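# Roll the ball into the green-bottomed hole on a board

## Task

Bring the ball into the hole whose bottom is green and make sure it never ends up in any other hole. Only the fingers may touch the board: contact between the board and any other part of an arm ends the attempt as a failure. The board must finish lying flat on the table, or the task fails. Avoid hard impacts of the ball against the lid, the walls or the floor. The ball must stay in the green hole by itself at the end, not because the robot is holding it there.

## Robot and tools

Robot: two six-joint arms with parallel grippers, left_arm and right_arm. Both report in one scene frame with its origin on the table top midway between them: +x points out over the table, +z up, and left_arm sits on the +y side. The names are not image sides. Bases: left_arm at (+0.009, +0.257, 0) m, quat_wxyz (+0.999, 0, 0, +0.034); right_arm at (+0.037, -0.269, 0) m, quat_wxyz (+1.000, 0, 0, +0.015).

Joint order in every row and every per-joint list: waist (joint1), shoulder (joint2), elbow (joint3), wrist pitch (joint4), wrist yaw (joint5), wrist roll (joint6). Stated ranges in rad: waist -2.618 to 3.054, shoulder 0.000 to 3.142, elbow 0.000 to 3.142, wrist pitch -1.571 to 1.571, wrist yaw -1.571 to 1.571, wrist roll -2.094 to 2.094. Real ends may differ by up to 0.036 rad. Friction can leave a joint up to about 0.031 rad off its command, and tiny commands may not move it at all.

A row is one flat list of 14 numbers, each in [-1, 1], covering both arms even if only one moves: left_arm's six joint numbers then its opening, then right_arm's six joint numbers then its opening. Joint numbers are scaled offsets, not poses: 1.0 equals 1.202 rad (waist), 1.258 (shoulder), 1.238 (elbow), 2.073 (wrist pitch), 2.022 (wrist yaw and wrist roll). Opening is absolute: +1 fully open, -1 closed.

execute_actions(actions): a list of up to 15 actions; each action is a list of up to 15 rows, one per 1/30 s step; if fewer than 15 rows are given, the last one is repeated to fill the 15 steps. Joint numbers are offsets from the angles at the start of that action (not the previous row); for the first action, from the last reported angles. An action that drives a joint more than 0.036 rad beyond its range is rejected for both arms; if the first action fails that check, or any action is malformed, nothing in the call runs. An empty list just returns the current state and images. Joints asked past their true end stop there, and the result may print "joint sent to its limit" (its absence proves nothing).

move(target, speed, blocking): target is one 14-number row whose joint numbers are offsets from the "Joint positions" of the latest result that showed them. All joints travel in sync, so the gripper traces a curve, faster the farther it is from a rotating joint. speed (rad/s, 0.01 to 2, default 0.5) caps the joint with the longest path; paths last 0.5 to 10 s. Moves do not avoid obstacles or the other arm. The opening is applied at the start. The result adds a "move:" line: ending (done, off_target, moving, held, fault), limits=held or limits=none, and each arm's joint farthest from target. With blocking=false you get control after 0.5 s; then only wait or stop are accepted until a result shows the move finished. Faster moves and targets set deeper past a contact push harder.

wait(seconds): 0 to 10 s, arms keep their last command; wait(0) checks a running move. stop(): brakes a running move; it needs room to slow down. zoom_image(camera, region): region [x0, y0, x1, y1] in pixels of that camera's last full image, at most 504x504; cameras cam_high, cam_low, cam_left_wrist, cam_right_wrist, all 896x504. read_manual(section) only returns licence texts. finished_scene(scene): pass the number of the current scene; irreversible, and the result states success.

Results: a state line with each gripper's end_effector_position (m) and end_effector_quat_wxyz in the scene frame; this point lies between the finger pads, just behind the tips, and may be off, more so at long reach. Fingers point along the gripper's +z and open along its y. Joint positions and Joint velocities give six joints (rad, rad/s) plus the pad gap (m; 0.087 fully open). grip_measured is the opening on the command scale. "Joint targets" shows what the joints are heading to now. Action calls also list per-step joint readings, with HELD marking steps where an arm was held back. "joint command not followed" means a clearance check altered some targets. Torques are raw drive outputs with offsets and noise. MOTOR HOT warns from 75 °C; OVER-TEMPERATURE FAULT stops an arm at 90 °C, and at 100 °C that arm goes limp and falls.

Motion limits: each step a joint's target stays within a lead of its measured angle (0.202 waist, 0.258 shoulder, 0.238 elbow, 0.573 wrist pitch, 0.522 wrist yaw and roll), and targets are scaled back if they would move the gripper more than 70 mm; large moves need several actions, and an unfinished one should be recommanded.

Gripping: command about 0.02 below grip_measured to hold firmly; force is about 20 N per pad. Fast closing squeezes harder.

Avoid: any non-finger arm part touching the board, tilting or lifting the board off flat, the ball landing in a wrong hole, ball impacts with lid, walls or floor, knocking anything off the table, arms colliding, and fast hard pushes. Loose objects may get small random nudges. The simulation runs on while you compose replies, holding the last command.

Each tool is called as name([rows], argument=value, ...), one row to a line, values as JSON.

## Session

execute_actions(actions=[])

Scene clock: 0.00 s.
left_arm: end_effector_position=(+0.4801, +0.1261, +0.1421) grip_measured=+0.984 end_effector_quat_wxyz=(+0.069, -0.300, +0.931, -0.198) | right_arm: end_effector_position=(+0.3362, -0.7194, +0.2922) grip_measured=+0.992 end_effector_quat_wxyz=(+0.460, +0.762, +0.199, -0.410)
Joint names: [waist, shoulder, elbow, wrist pitch, wrist yaw, wrist roll]
Joint positions: left_arm=[-0.173  2.317  2.341 -1.298  0.304 -0.776  0.087] | right_arm=[-0.727  2.214  2.375 -1.     1.241  1.399  0.087]
Joint velocities: left_arm=[-0.012 -0.017  0.022 -0.022  0.037 -0.095  0.001] | right_arm=[-0.012 -0.002 -0.002 -0.037  0.051  0.037  0.001]
Joint torques (N m, as the arm reports them, + toward a larger angle): no reading
Motor temperatures (°C, as the motors report them): left_arm=[27 28 26 28 28 25] | right_arm=[26 26 26 27 29 25]
Joint targets: left_arm=[-0.173 2.317 2.341 -1.298 0.304 -0.776] | right_arm=[-0.727 2.214 2.375 -1.000 1.241 1.399]

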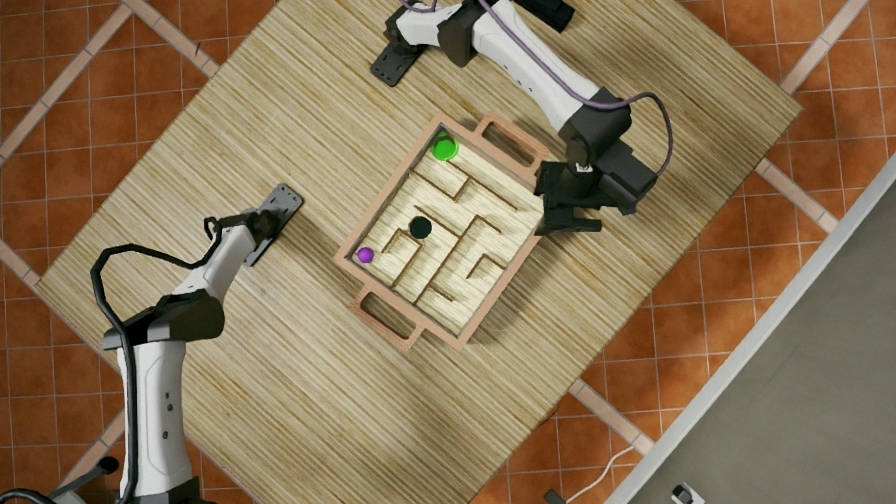

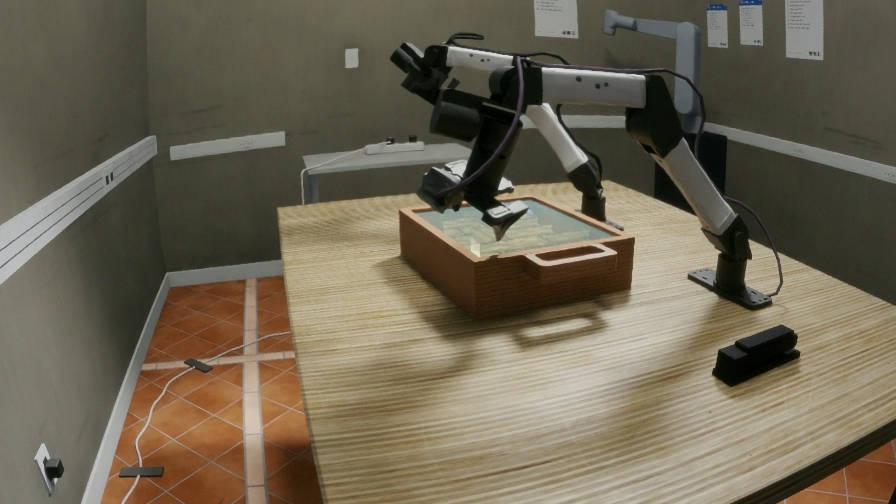

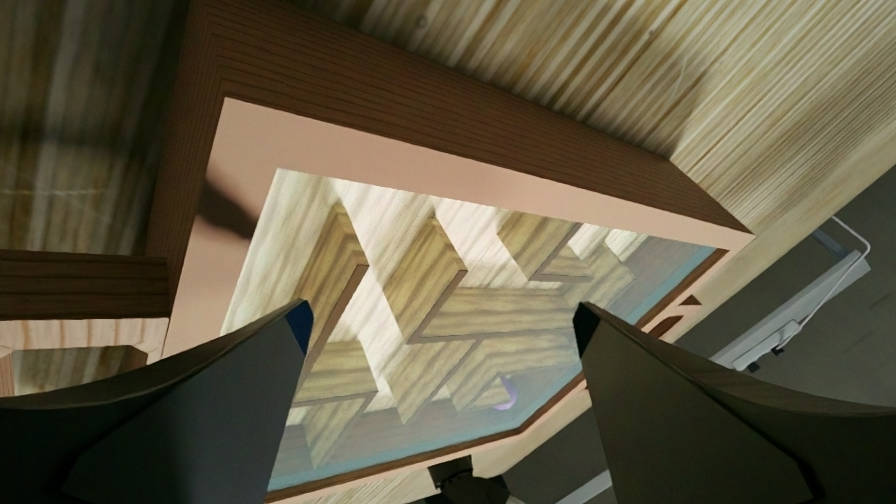

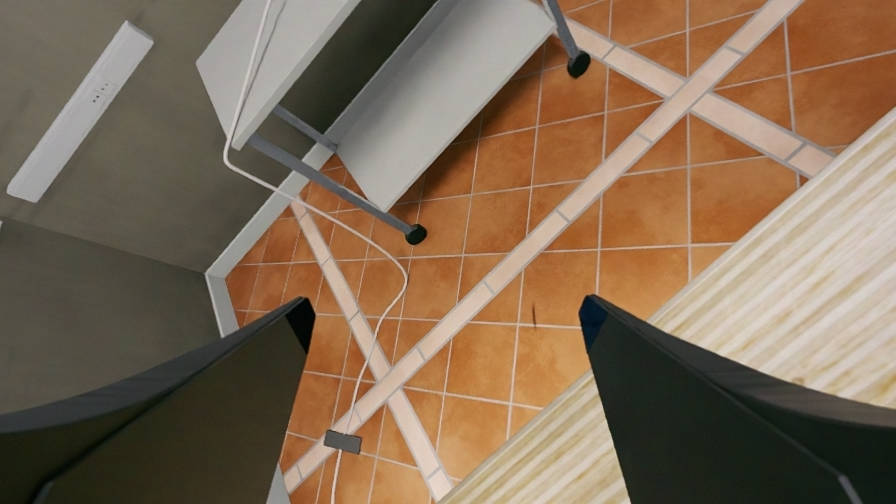

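zoom_image(camera="cam_high", region=[320, 90, 600, 360])

Region (320, 90, 600, 360) of cam_high's 896x504 image, scaled by 1.800, with more detail than that image has; it fills the top 486 rows of this view, and the rest is white.

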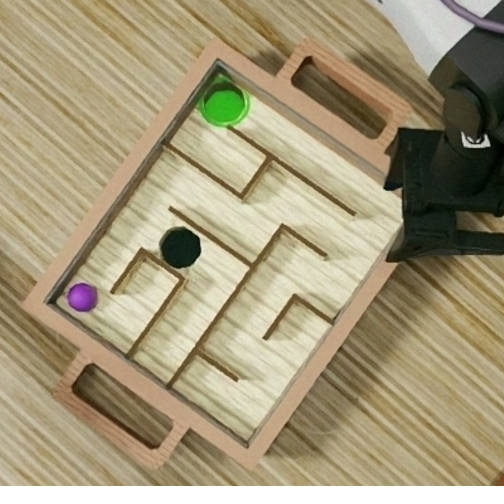

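move(target=[0.08,-0.411,-0.529,0.03,-0.15,0.344,0.2,0.58,-0.32,-0.545,-0.114,-0.614,-0.731,0.2], speed=0.8)

Scene clock: 58.10 s.
left_arm: end_effector_position=(+0.3563, +0.2450, +0.1537) grip_measured=+0.200 end_effector_quat_wxyz=(+0.111, -0.034, +0.993, -0.010) | right_arm: end_effector_position=(+0.3957, -0.2746, +0.1517) grip_measured=+0.200 end_effector_quat_wxyz=(+0.125, -0.034, +0.991, -0.008)
Joint names: [waist, shoulder, elbow, wrist pitch, wrist yaw, wrist roll]
Joint positions: left_arm=[-0.088  1.812  1.717 -1.251  0.007 -0.09   0.052] | right_arm=[-0.033  1.829  1.727 -1.217  0.007 -0.073  0.052]
Joint velocities: left_arm=[-0.012 -0.017 -0.012 -0.081  0.007  0.007 -0.001] | right_arm=[-0.007 -0.017 -0.002  0.037  0.022 -0.007 -0.   ]
Joint torques (N m, as the arm reports them, + toward a larger angle): left_arm=[  1.1  -10.19   5.23   1.03  -0.03   0.1 ] | right_arm=[ -0.05 -12.78   5.31   0.72  -0.07   0.01]
Motor temperatures (°C, as the motors report them): left_arm=[27 43 32 30 28 25] | right_arm=[26 47 30 30 29 25]
Joint targets: left_arm=[-0.077 1.800 1.686 -1.235 0.001 -0.080] | right_arm=[-0.030 1.812 1.701 -1.236 -0.001 -0.079]
move: off_target (left_arm, right_arm); limits=none; left_arm: farthest joint: the elbow, 0.030 radians from its target (0.655 radians at the start); right_arm: farthest joint: the elbow, 0.027 radians from its target (0.675 radians at the start)

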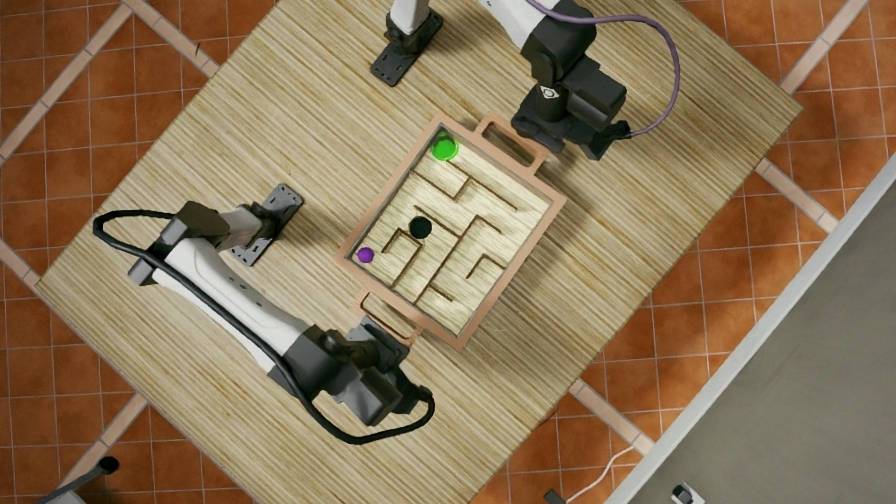

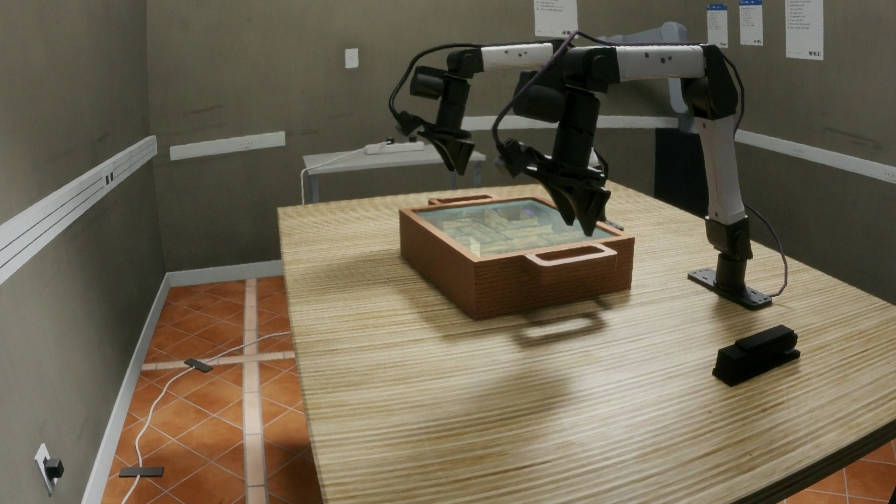

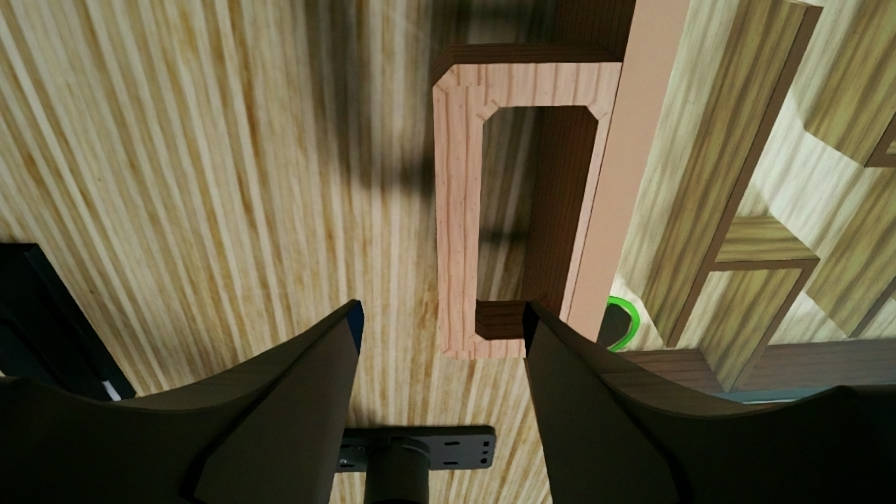

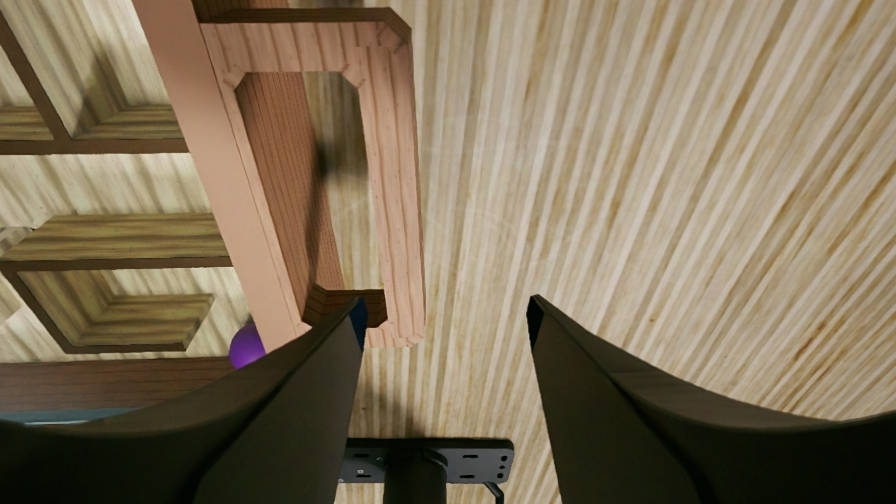

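move(target=[-0.024,-0.046,-0.228,0.108,0,0,0.2,0.052,-0.018,-0.19,0.095,0,0.033,0.2])

Scene clock: 73.53 s.
left_arm: end_effector_position=(+0.3459, +0.2391, +0.1019) grip_measured=+0.200 end_effector_quat_wxyz=(+0.108, -0.025, +0.994, -0.010) | right_arm: end_effector_position=(+0.3912, -0.2529, +0.0977) grip_measured=+0.200 end_effector_quat_wxyz=(+0.114, -0.031, +0.993, -0.001)
Joint names: [waist, shoulder, elbow, wrist pitch, wrist yaw, wrist roll]
Joint positions: left_arm=[-0.106  1.772  1.462 -1.044  0.007 -0.089  0.052] | right_arm=[ 0.021  1.829  1.515 -1.028  0.006 -0.012  0.052]
Joint velocities: left_arm=[-0.002 -0.017  0.017  0.051 -0.051 -0.051  0.001] | right_arm=[ 0.007 -0.032 -0.002  0.022 -0.095  0.022  0.   ]
Joint torques (N m, as the arm reports them, + toward a larger angle): left_arm=[ -0.72 -10.36   5.57   1.     0.05   0.02] | right_arm=[  0.22 -13.18   5.89   0.87   0.01   0.11]
Motor temperatures (°C, as the motors report them): left_arm=[27 42 31 30 28 25] | right_arm=[26 47 30 29 29 25]
Joint targets: left_arm=[-0.117 1.754 1.434 -1.028 0.007 -0.090] | right_arm=[0.030 1.806 1.492 -1.020 0.007 -0.006]
move: off_target (left_arm, right_arm); limits=none; left_arm: farthest joint: the elbow, 0.027 radians from its target (0.282 radians at the start); right_arm: farthest joint: the elbow, 0.023 radians from its target (0.236 radians at the start)

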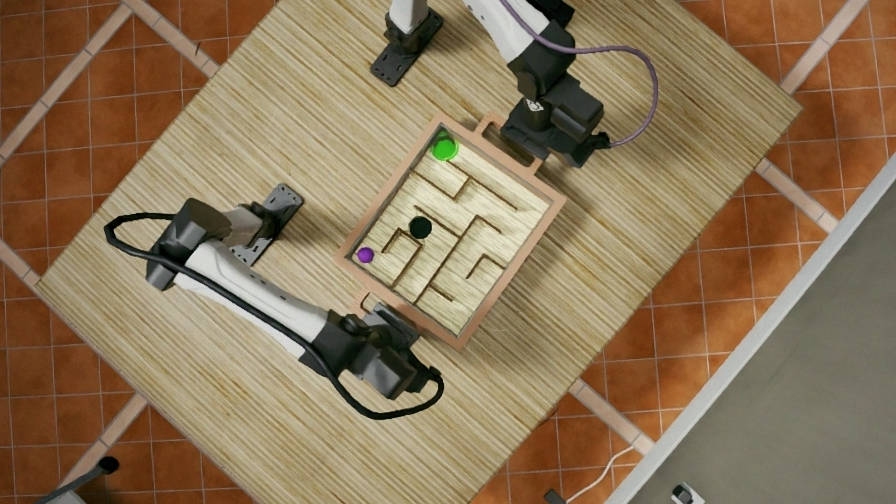

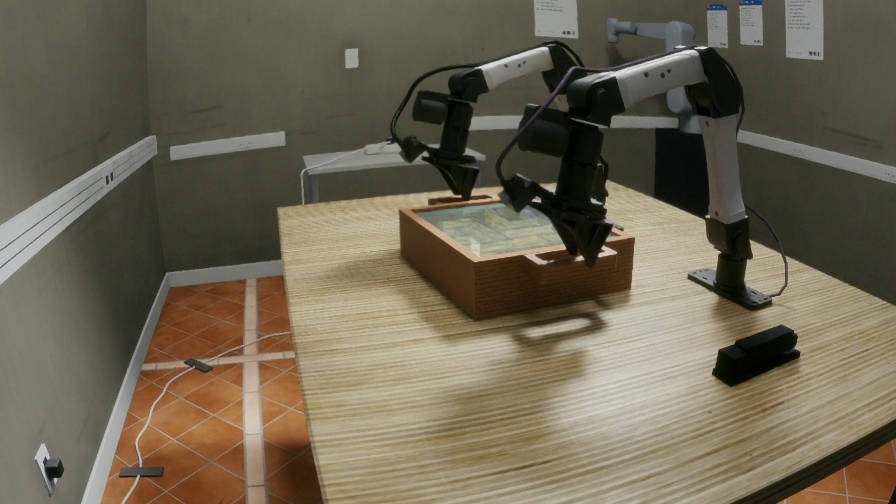

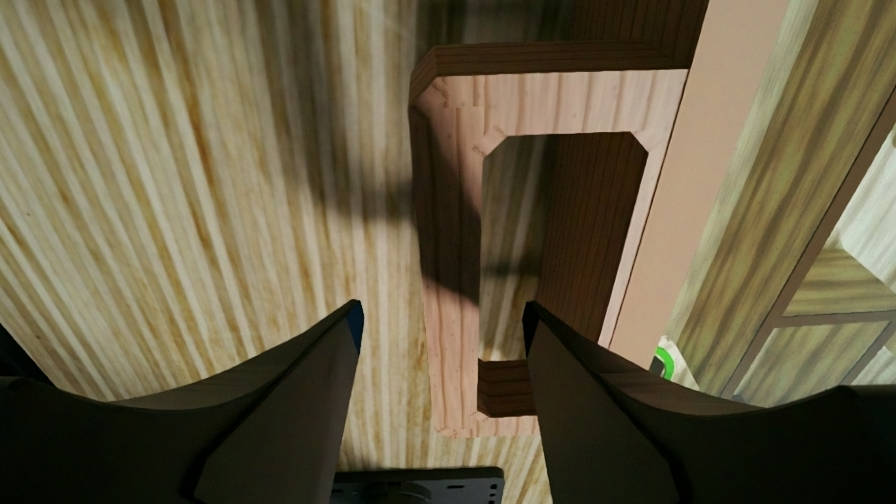

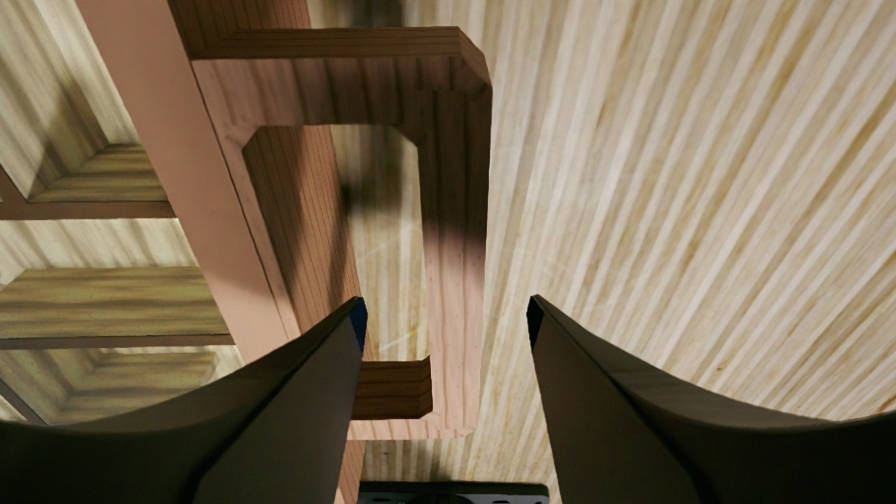

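execute_actions([
  [[-0.015,0,-0.035,0.015,0,-0.01,0.1,-0.012,0,-0.03,0.012,0,-0.005,0.1],[-0.015,0,-0.05,0.025,0,-0.015,0,-0.014,0,-0.04,0.02,0,-0.008,0],[-0.016,0,-0.072,0.04,0,-0.018,0,-0.015,0,-0.056,0.03,0,-0.008,0]],
  [[0,0,0,0,0,0,-0.2,0,0,0,0,0,0,-0.2],[0,0,0,0,0,0,-0.2,0,0,0,0,0,0,-0.2],[0,0,0,0,0,0,-0.3,0,0,0,0,0,0,-0.3],[0,0,0,0,0,0,-0.4,0,0,0,0,0,0,-0.4],[0,0,0,0,0,0,-0.45,0,0,0,0,0,0,-0.45],[0,0,0,0,0,0,-0.5,0,0,0,0,0,0,-0.5],[0,0,0,0,0,0,-0.55,0,0,0,0,0,0,-0.55],[0,0,0,0,0,0,-0.6,0,0,0,0,0,0,-0.6],[0,0,0,0,0,0,-0.65,0,0,0,0,0,0,-0.65],[0,0,0,0,0,0,-0.7,0,0,0,0,0,0,-0.7]],
])

Scene clock: 86.70 s.
left_arm: end_effector_position=(+0.3438, +0.2359, +0.0856) grip_measured=-0.618 end_effector_quat_wxyz=(+0.107, -0.033, +0.994, -0.010) | right_arm: end_effector_position=(+0.3914, -0.2555, +0.0860) grip_measured=-0.618 end_effector_quat_wxyz=(+0.117, -0.033, +0.993, +0.000)
Joint names: [waist, shoulder, elbow, wrist pitch, wrist yaw, wrist roll]
Joint positions: left_arm=[-0.115  1.772  1.397 -0.981  0.002 -0.115  0.017] | right_arm=[ 0.013  1.829  1.468 -0.976  0.002 -0.024  0.017]
Joint velocities: left_arm=[-0.012  0.002 -0.002  0.007  0.066 -0.007  0.   ] | right_arm=[-0.017  0.007 -0.002  0.037  0.007  0.037  0.   ]
Joint torques (N m, as the arm reports them, + toward a larger angle): left_arm=[-0.02 -8.91  7.73  0.83  0.09  0.03] | right_arm=[ -0.2  -11.08   7.59   0.9    0.01   0.1 ]
Motor temperatures (°C, as the motors report them): left_arm=[27 42 31 30 28 25] | right_arm=[26 48 30 29 29 25]
Joint targets: left_arm=[-0.115 1.772 1.397 -0.981 0.007 -0.115] | right_arm=[0.013 1.829 1.468 -0.976 0.006 -0.022]
Step readings (joint positions; steps 1 to 15: 1st action; 16 to 30: 2nd action):
0: left_arm=[-0.106 1.772 1.462 -1.044 0.007 -0.089] | right_arm=[0.021 1.829 1.515 -1.028 0.006 -0.012]
1: left_arm=[-0.107 1.772 1.460 -1.041 0.007 -0.091] | right_arm=[0.021 1.829 1.513 -1.026 0.006 -0.013]
2: left_arm=[-0.108 1.772 1.455 -1.034 0.007 -0.094] | right_arm=[0.021 1.829 1.509 -1.019 0.006 -0.014]
4: left_arm=[-0.112 1.772 1.429 -1.009 0.007 -0.102] | right_arm=[0.018 1.829 1.490 -0.999 0.006 -0.017]
8: left_arm=[-0.115 1.772 1.397 -0.997 0.007 -0.110] | right_arm=[0.013 1.829 1.468 -0.989 0.006 -0.020]
15: left_arm=[-0.115 1.772 1.397 -0.981 0.007 -0.115] | right_arm=[0.013 1.829 1.468 -0.977 0.006 -0.022]
16: left_arm=[-0.115 1.772 1.397 -0.981 0.007 -0.115] | right_arm=[0.013 1.829 1.468 -0.976 0.006 -0.022]
17: left_arm=[-0.115 1.772 1.397 -0.981 0.007 -0.115] | right_arm=[0.013 1.829 1.468 -0.976 0.006 -0.022]
19: left_arm=[-0.115 1.772 1.397 -0.981 0.007 -0.115] | right_arm=[0.013 1.829 1.468 -0.976 0.006 -0.022]
23: left_arm=[-0.115 1.772 1.397 -0.981 0.006 -0.115] | right_arm=[0.013 1.829 1.468 -0.976 0.006 -0.022]
30: Joint positions above

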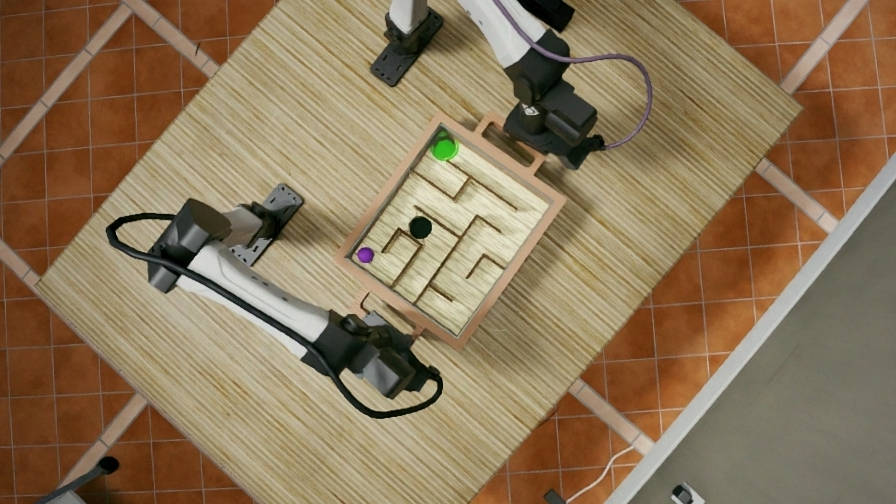

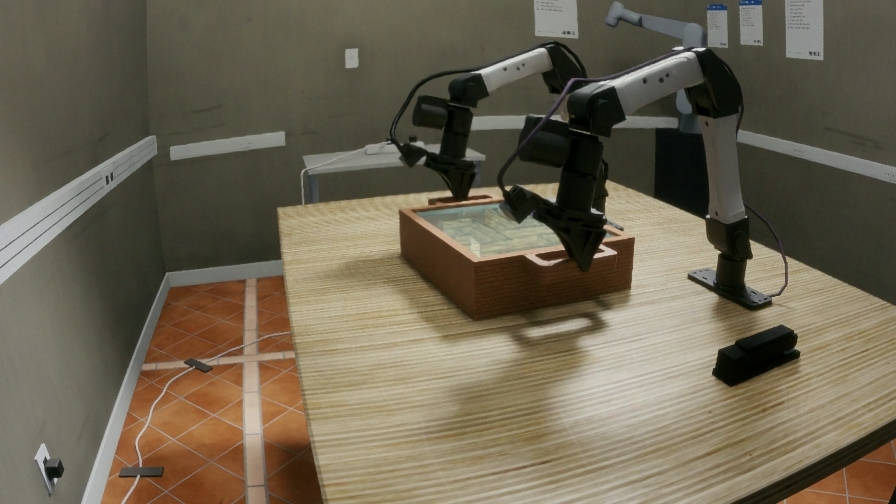

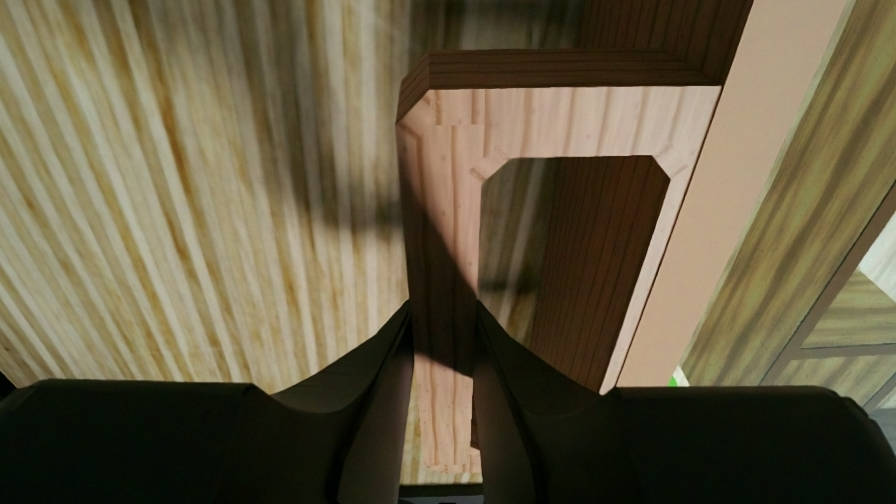

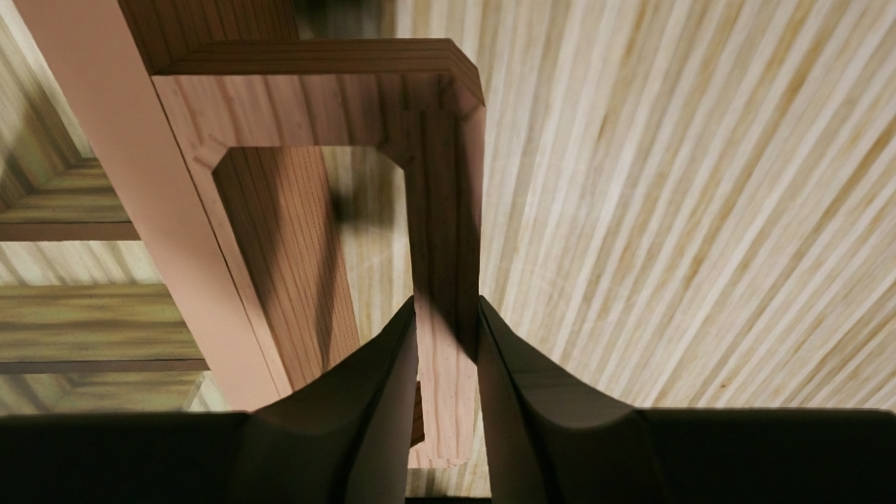

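move(target=[0,-0.01,0.093,-0.028,0,0,-0.7,0,-0.01,0.14,-0.056,0,0,-0.7], speed=0.12)

Scene clock: 93.40 s.
left_arm: end_effector_position=(+0.3489, +0.2340, +0.0995) grip_measured=-0.624 end_effector_quat_wxyz=(+0.111, -0.035, +0.993, -0.014) | right_arm: end_effector_position=(+0.3946, -0.2572, +0.1183) grip_measured=-0.616 end_effector_quat_wxyz=(+0.119, -0.034, +0.992, -0.005)
Joint names: [waist, shoulder, elbow, wrist pitch, wrist yaw, wrist roll]
Joint positions: left_arm=[-0.115  1.778  1.459 -1.028  0.01  -0.119  0.016] | right_arm=[ 0.013  1.829  1.596 -1.099  0.011 -0.028  0.017]
Joint velocities: left_arm=[-0.007 -0.017  0.002 -0.007 -0.007 -0.051 -0.   ] | right_arm=[-0.007  0.002 -0.002  0.022 -0.007 -0.022  0.001]
Joint torques (N m, as the arm reports them, + toward a larger angle): left_arm=[  0.13 -10.47  12.06   0.73  -0.05   0.06] | right_arm=[ -0.07 -12.37  10.98   0.94  -0.08   0.05]
Motor temperatures (°C, as the motors report them): left_arm=[27 41 32 30 28 25] | right_arm=[26 47 31 29 29 25]
Joint targets: left_arm=[-0.115 1.760 1.512 -1.039 0.002 -0.115] | right_arm=[0.013 1.816 1.641 -1.092 0.002 -0.024]
move: off_target (left_arm, right_arm); limits=none; left_arm: farthest joint: the elbow, 0.053 radians from its target (0.115 radians at the start); right_arm: farthest joint: the elbow, 0.046 radians from its target (0.173 radians at the start)

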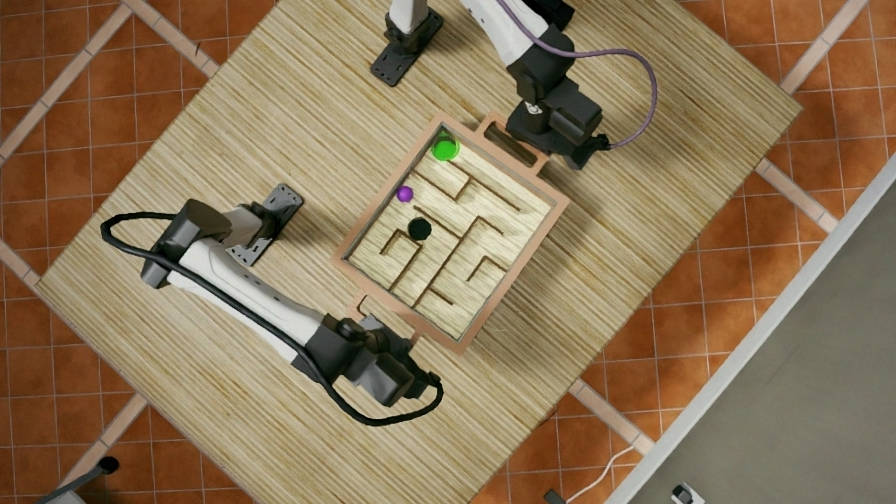

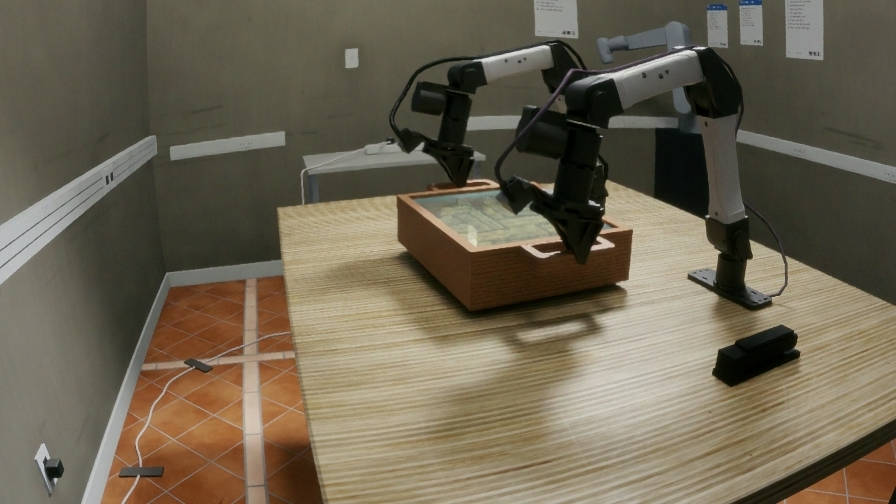

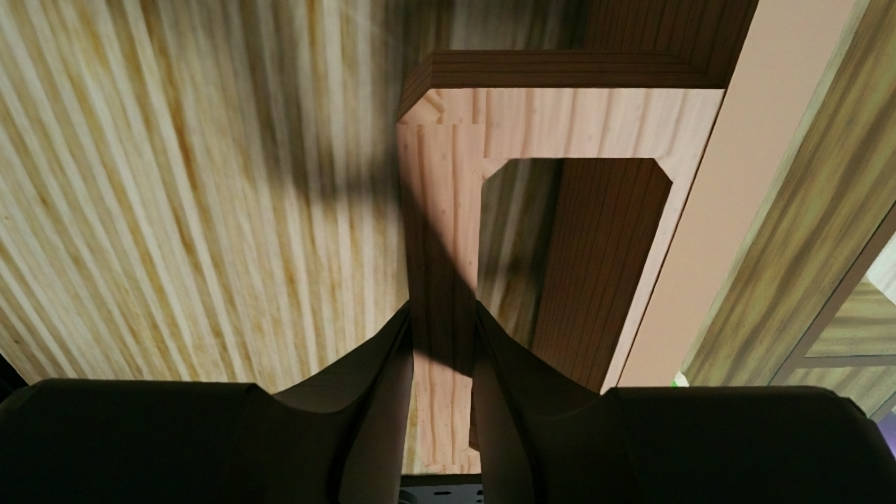

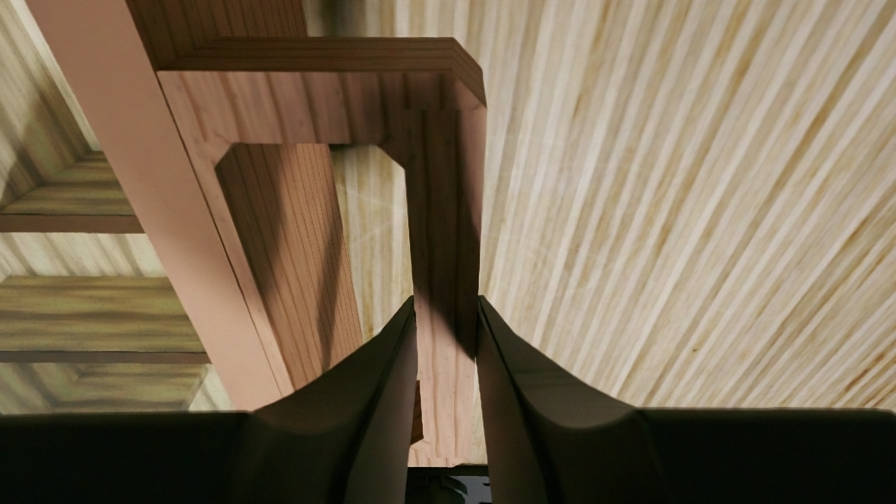

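Now tilt +x.

execute_actions([
  [[0,-0.02,0.025,-0.01,0,0,-0.7,0,-0.012,0.02,-0.002,0,0,-0.7],[0,-0.02,0.025,-0.013,0,0,-0.7,0,-0.012,0.02,-0.005,0,0,-0.7],[0,-0.02,0.025,-0.016,0,0,-0.7,0,-0.012,0.02,-0.008,0,0,-0.7],[0,-0.02,0.025,-0.019,0,0,-0.7,0,-0.012,0.02,-0.011,0,0,-0.7],[0,-0.02,0.025,-0.022,0,0,-0.7,0,-0.012,0.02,-0.014,0,0,-0.7]],
])

wait(seconds=3)

Scene clock: 103.73 s.
left_arm: end_effector_position=(+0.3412, +0.2333, +0.0992) grip_measured=-0.624 end_effector_quat_wxyz=(+0.095, -0.035, +0.995, -0.016) | right_arm: end_effector_position=(+0.3870, -0.2580, +0.1179) grip_measured=-0.616 end_effector_quat_wxyz=(+0.104, -0.034, +0.994, -0.006)
Joint names: [waist, shoulder, elbow, wrist pitch, wrist yaw, wrist roll]
Joint positions: left_arm=[-0.115  1.778  1.459 -1.059  0.016 -0.12   0.016] | right_arm=[ 0.013  1.829  1.596 -1.129  0.013 -0.028  0.017]
Joint velocities: left_arm=[-0.022 -0.017  0.012  0.037 -0.037 -0.037 -0.   ] | right_arm=[ 0.017 -0.007  0.007 -0.007  0.007 -0.051 -0.   ]
Joint torques (N m, as the arm reports them, + toward a larger angle): left_arm=[  0.21 -10.94  10.17   0.65  -0.02   0.03] | right_arm=[ -0.06 -12.33   9.35   0.8    0.02  -0.01]
Motor temperatures (°C, as the motors report them): left_arm=[27 41 35 30 28 25] | right_arm=[26 48 33 30 29 25]
Joint targets: left_arm=[-0.115 1.753 1.490 -1.074 0.010 -0.119] | right_arm=[0.013 1.814 1.620 -1.128 0.011 -0.028]
Step readings (joint positions):
0: left_arm=[-0.115 1.778 1.459 -1.028 0.010 -0.119] | right_arm=[0.013 1.829 1.596 -1.099 0.012 -0.028]
1: left_arm=[-0.115 1.778 1.459 -1.029 0.011 -0.120] | right_arm=[0.013 1.829 1.596 -1.100 0.012 -0.028]
2: left_arm=[-0.115 1.778 1.459 -1.030 0.012 -0.120] | right_arm=[0.013 1.829 1.596 -1.101 0.013 -0.028]
4: left_arm=[-0.115 1.778 1.459 -1.035 0.013 -0.120] | right_arm=[0.013 1.829 1.596 -1.106 0.013 -0.028]
8: left_arm=[-0.115 1.778 1.459 -1.051 0.015 -0.120] | right_arm=[0.013 1.829 1.596 -1.121 0.013 -0.028]
15: Joint positions above

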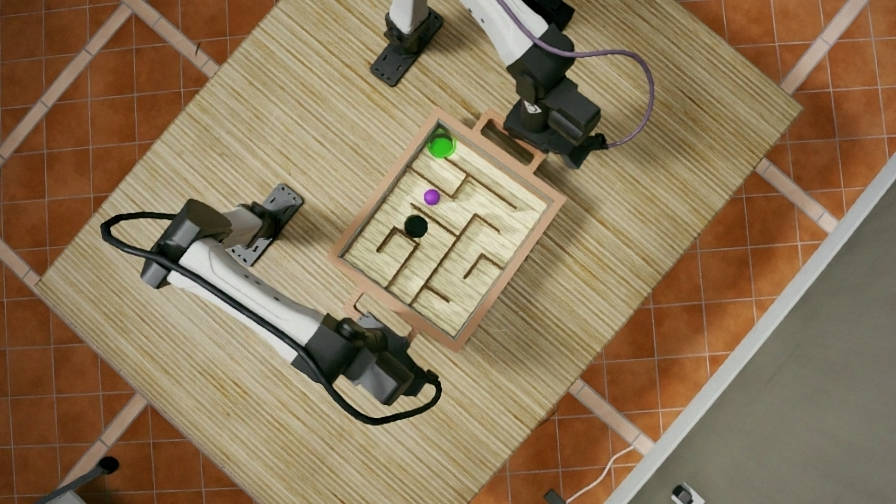

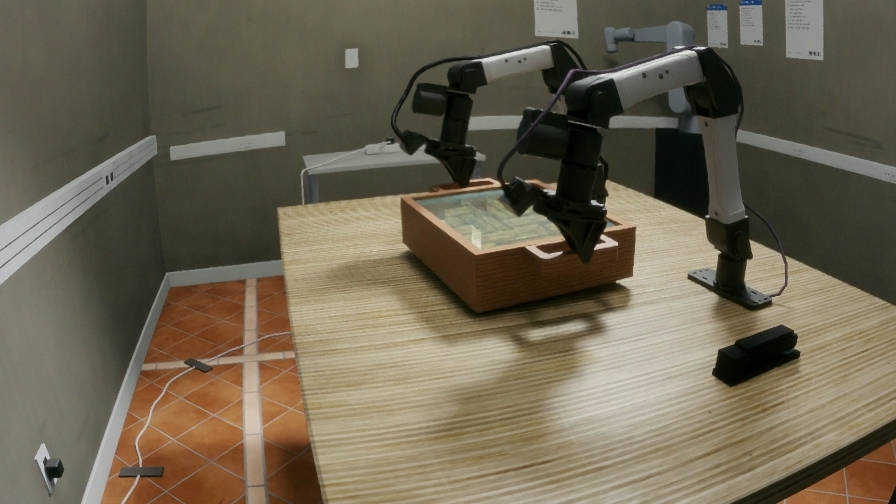

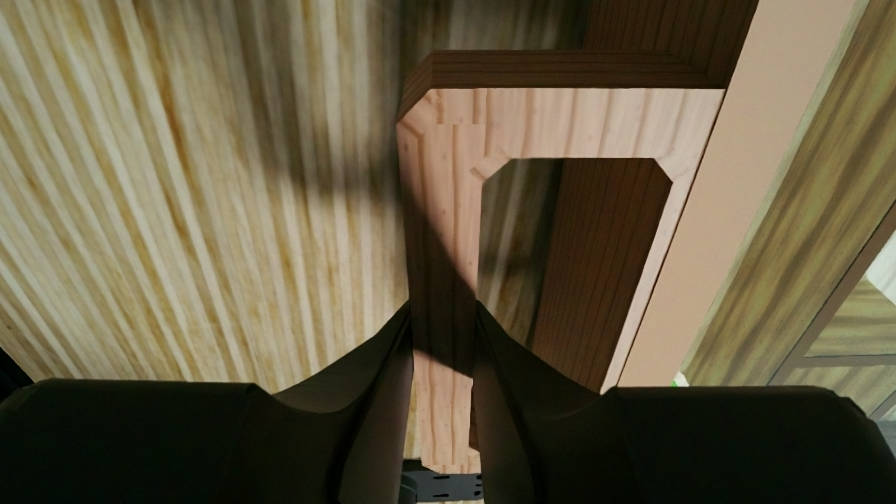

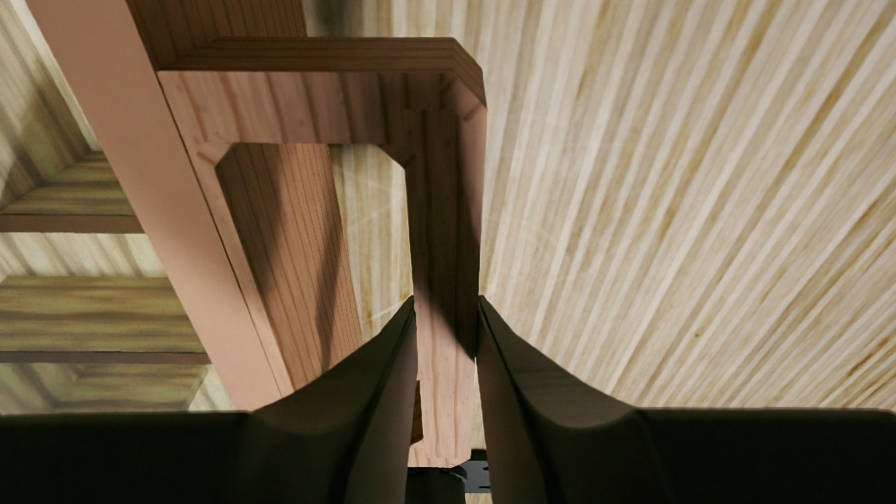

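Scene clock: 106.73 s.
left_arm: end_effector_position=(+0.3411, +0.2333, +0.0992) grip_measured=-0.624 end_effector_quat_wxyz=(+0.095, -0.035, +0.995, -0.016) | right_arm: end_effector_position=(+0.3869, -0.2580, +0.1179) grip_measured=-0.616 end_effector_quat_wxyz=(+0.104, -0.034, +0.994, -0.006)
Joint names: [waist, shoulder, elbow, wrist pitch, wrist yaw, wrist roll]
Joint positions: left_arm=[-0.115  1.778  1.459 -1.059  0.016 -0.12   0.016] | right_arm=[ 0.013  1.829  1.596 -1.129  0.013 -0.028  0.017]
Joint velocities: left_arm=[-0.002  0.002 -0.017 -0.007  0.022 -0.022 -0.   ] | right_arm=[ 0.007  0.017 -0.002 -0.095  0.007  0.007  0.001]
Joint torques (N m, as the arm reports them, + toward a larger angle): left_arm=[  0.2  -10.9   10.28   0.63   0.     0.03] | right_arm=[ -0.3  -12.63   9.16   0.84   0.01   0.05]
Motor temperatures (°C, as the motors report them): left_arm=[27 41 35 30 28 25] | right_arm=[26 48 33 30 29 25]
Joint targets: left_arm=[-0.115 1.753 1.490 -1.074 0.010 -0.119] | right_arm=[0.013 1.814 1.620 -1.128 0.011 -0.028]
wait: 3.00 s; at rest by 0.17 s

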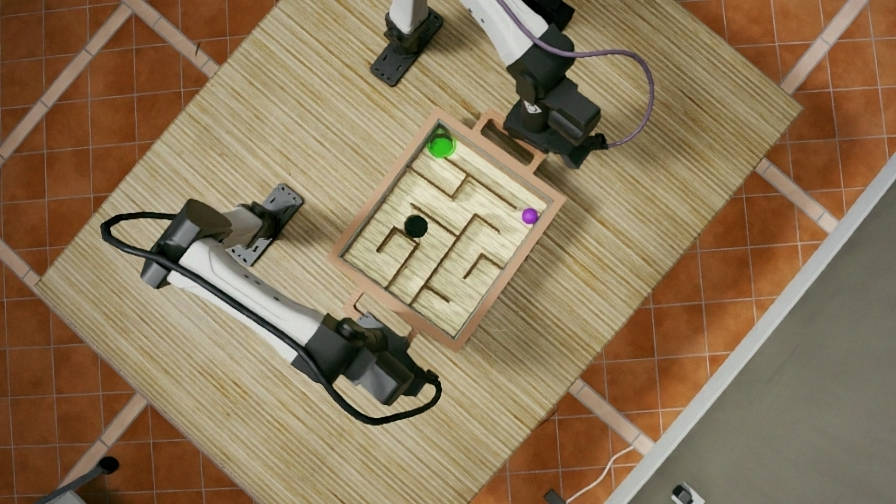

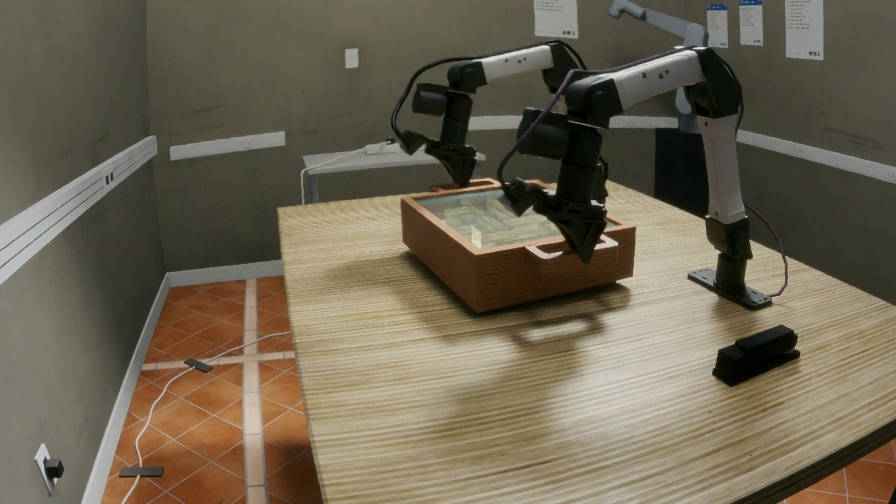

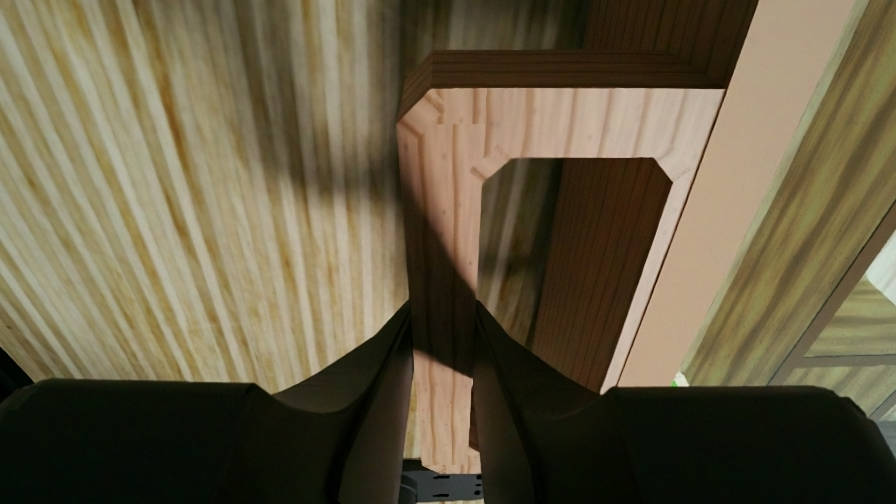

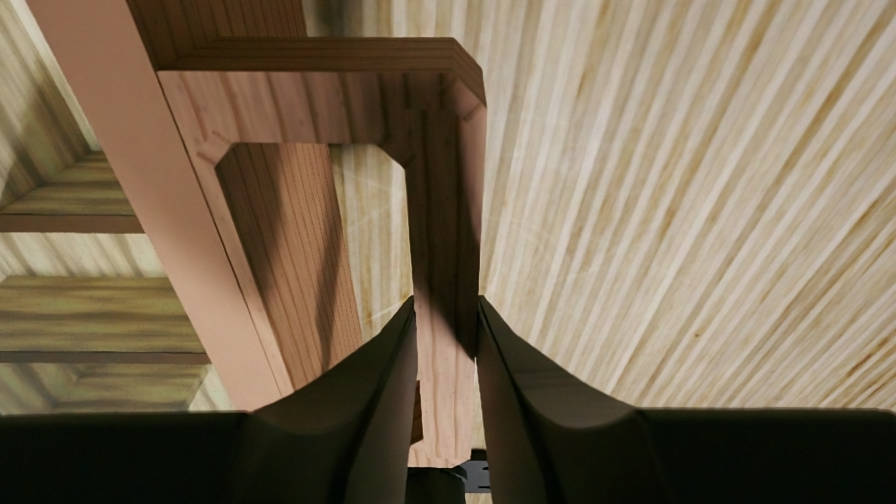

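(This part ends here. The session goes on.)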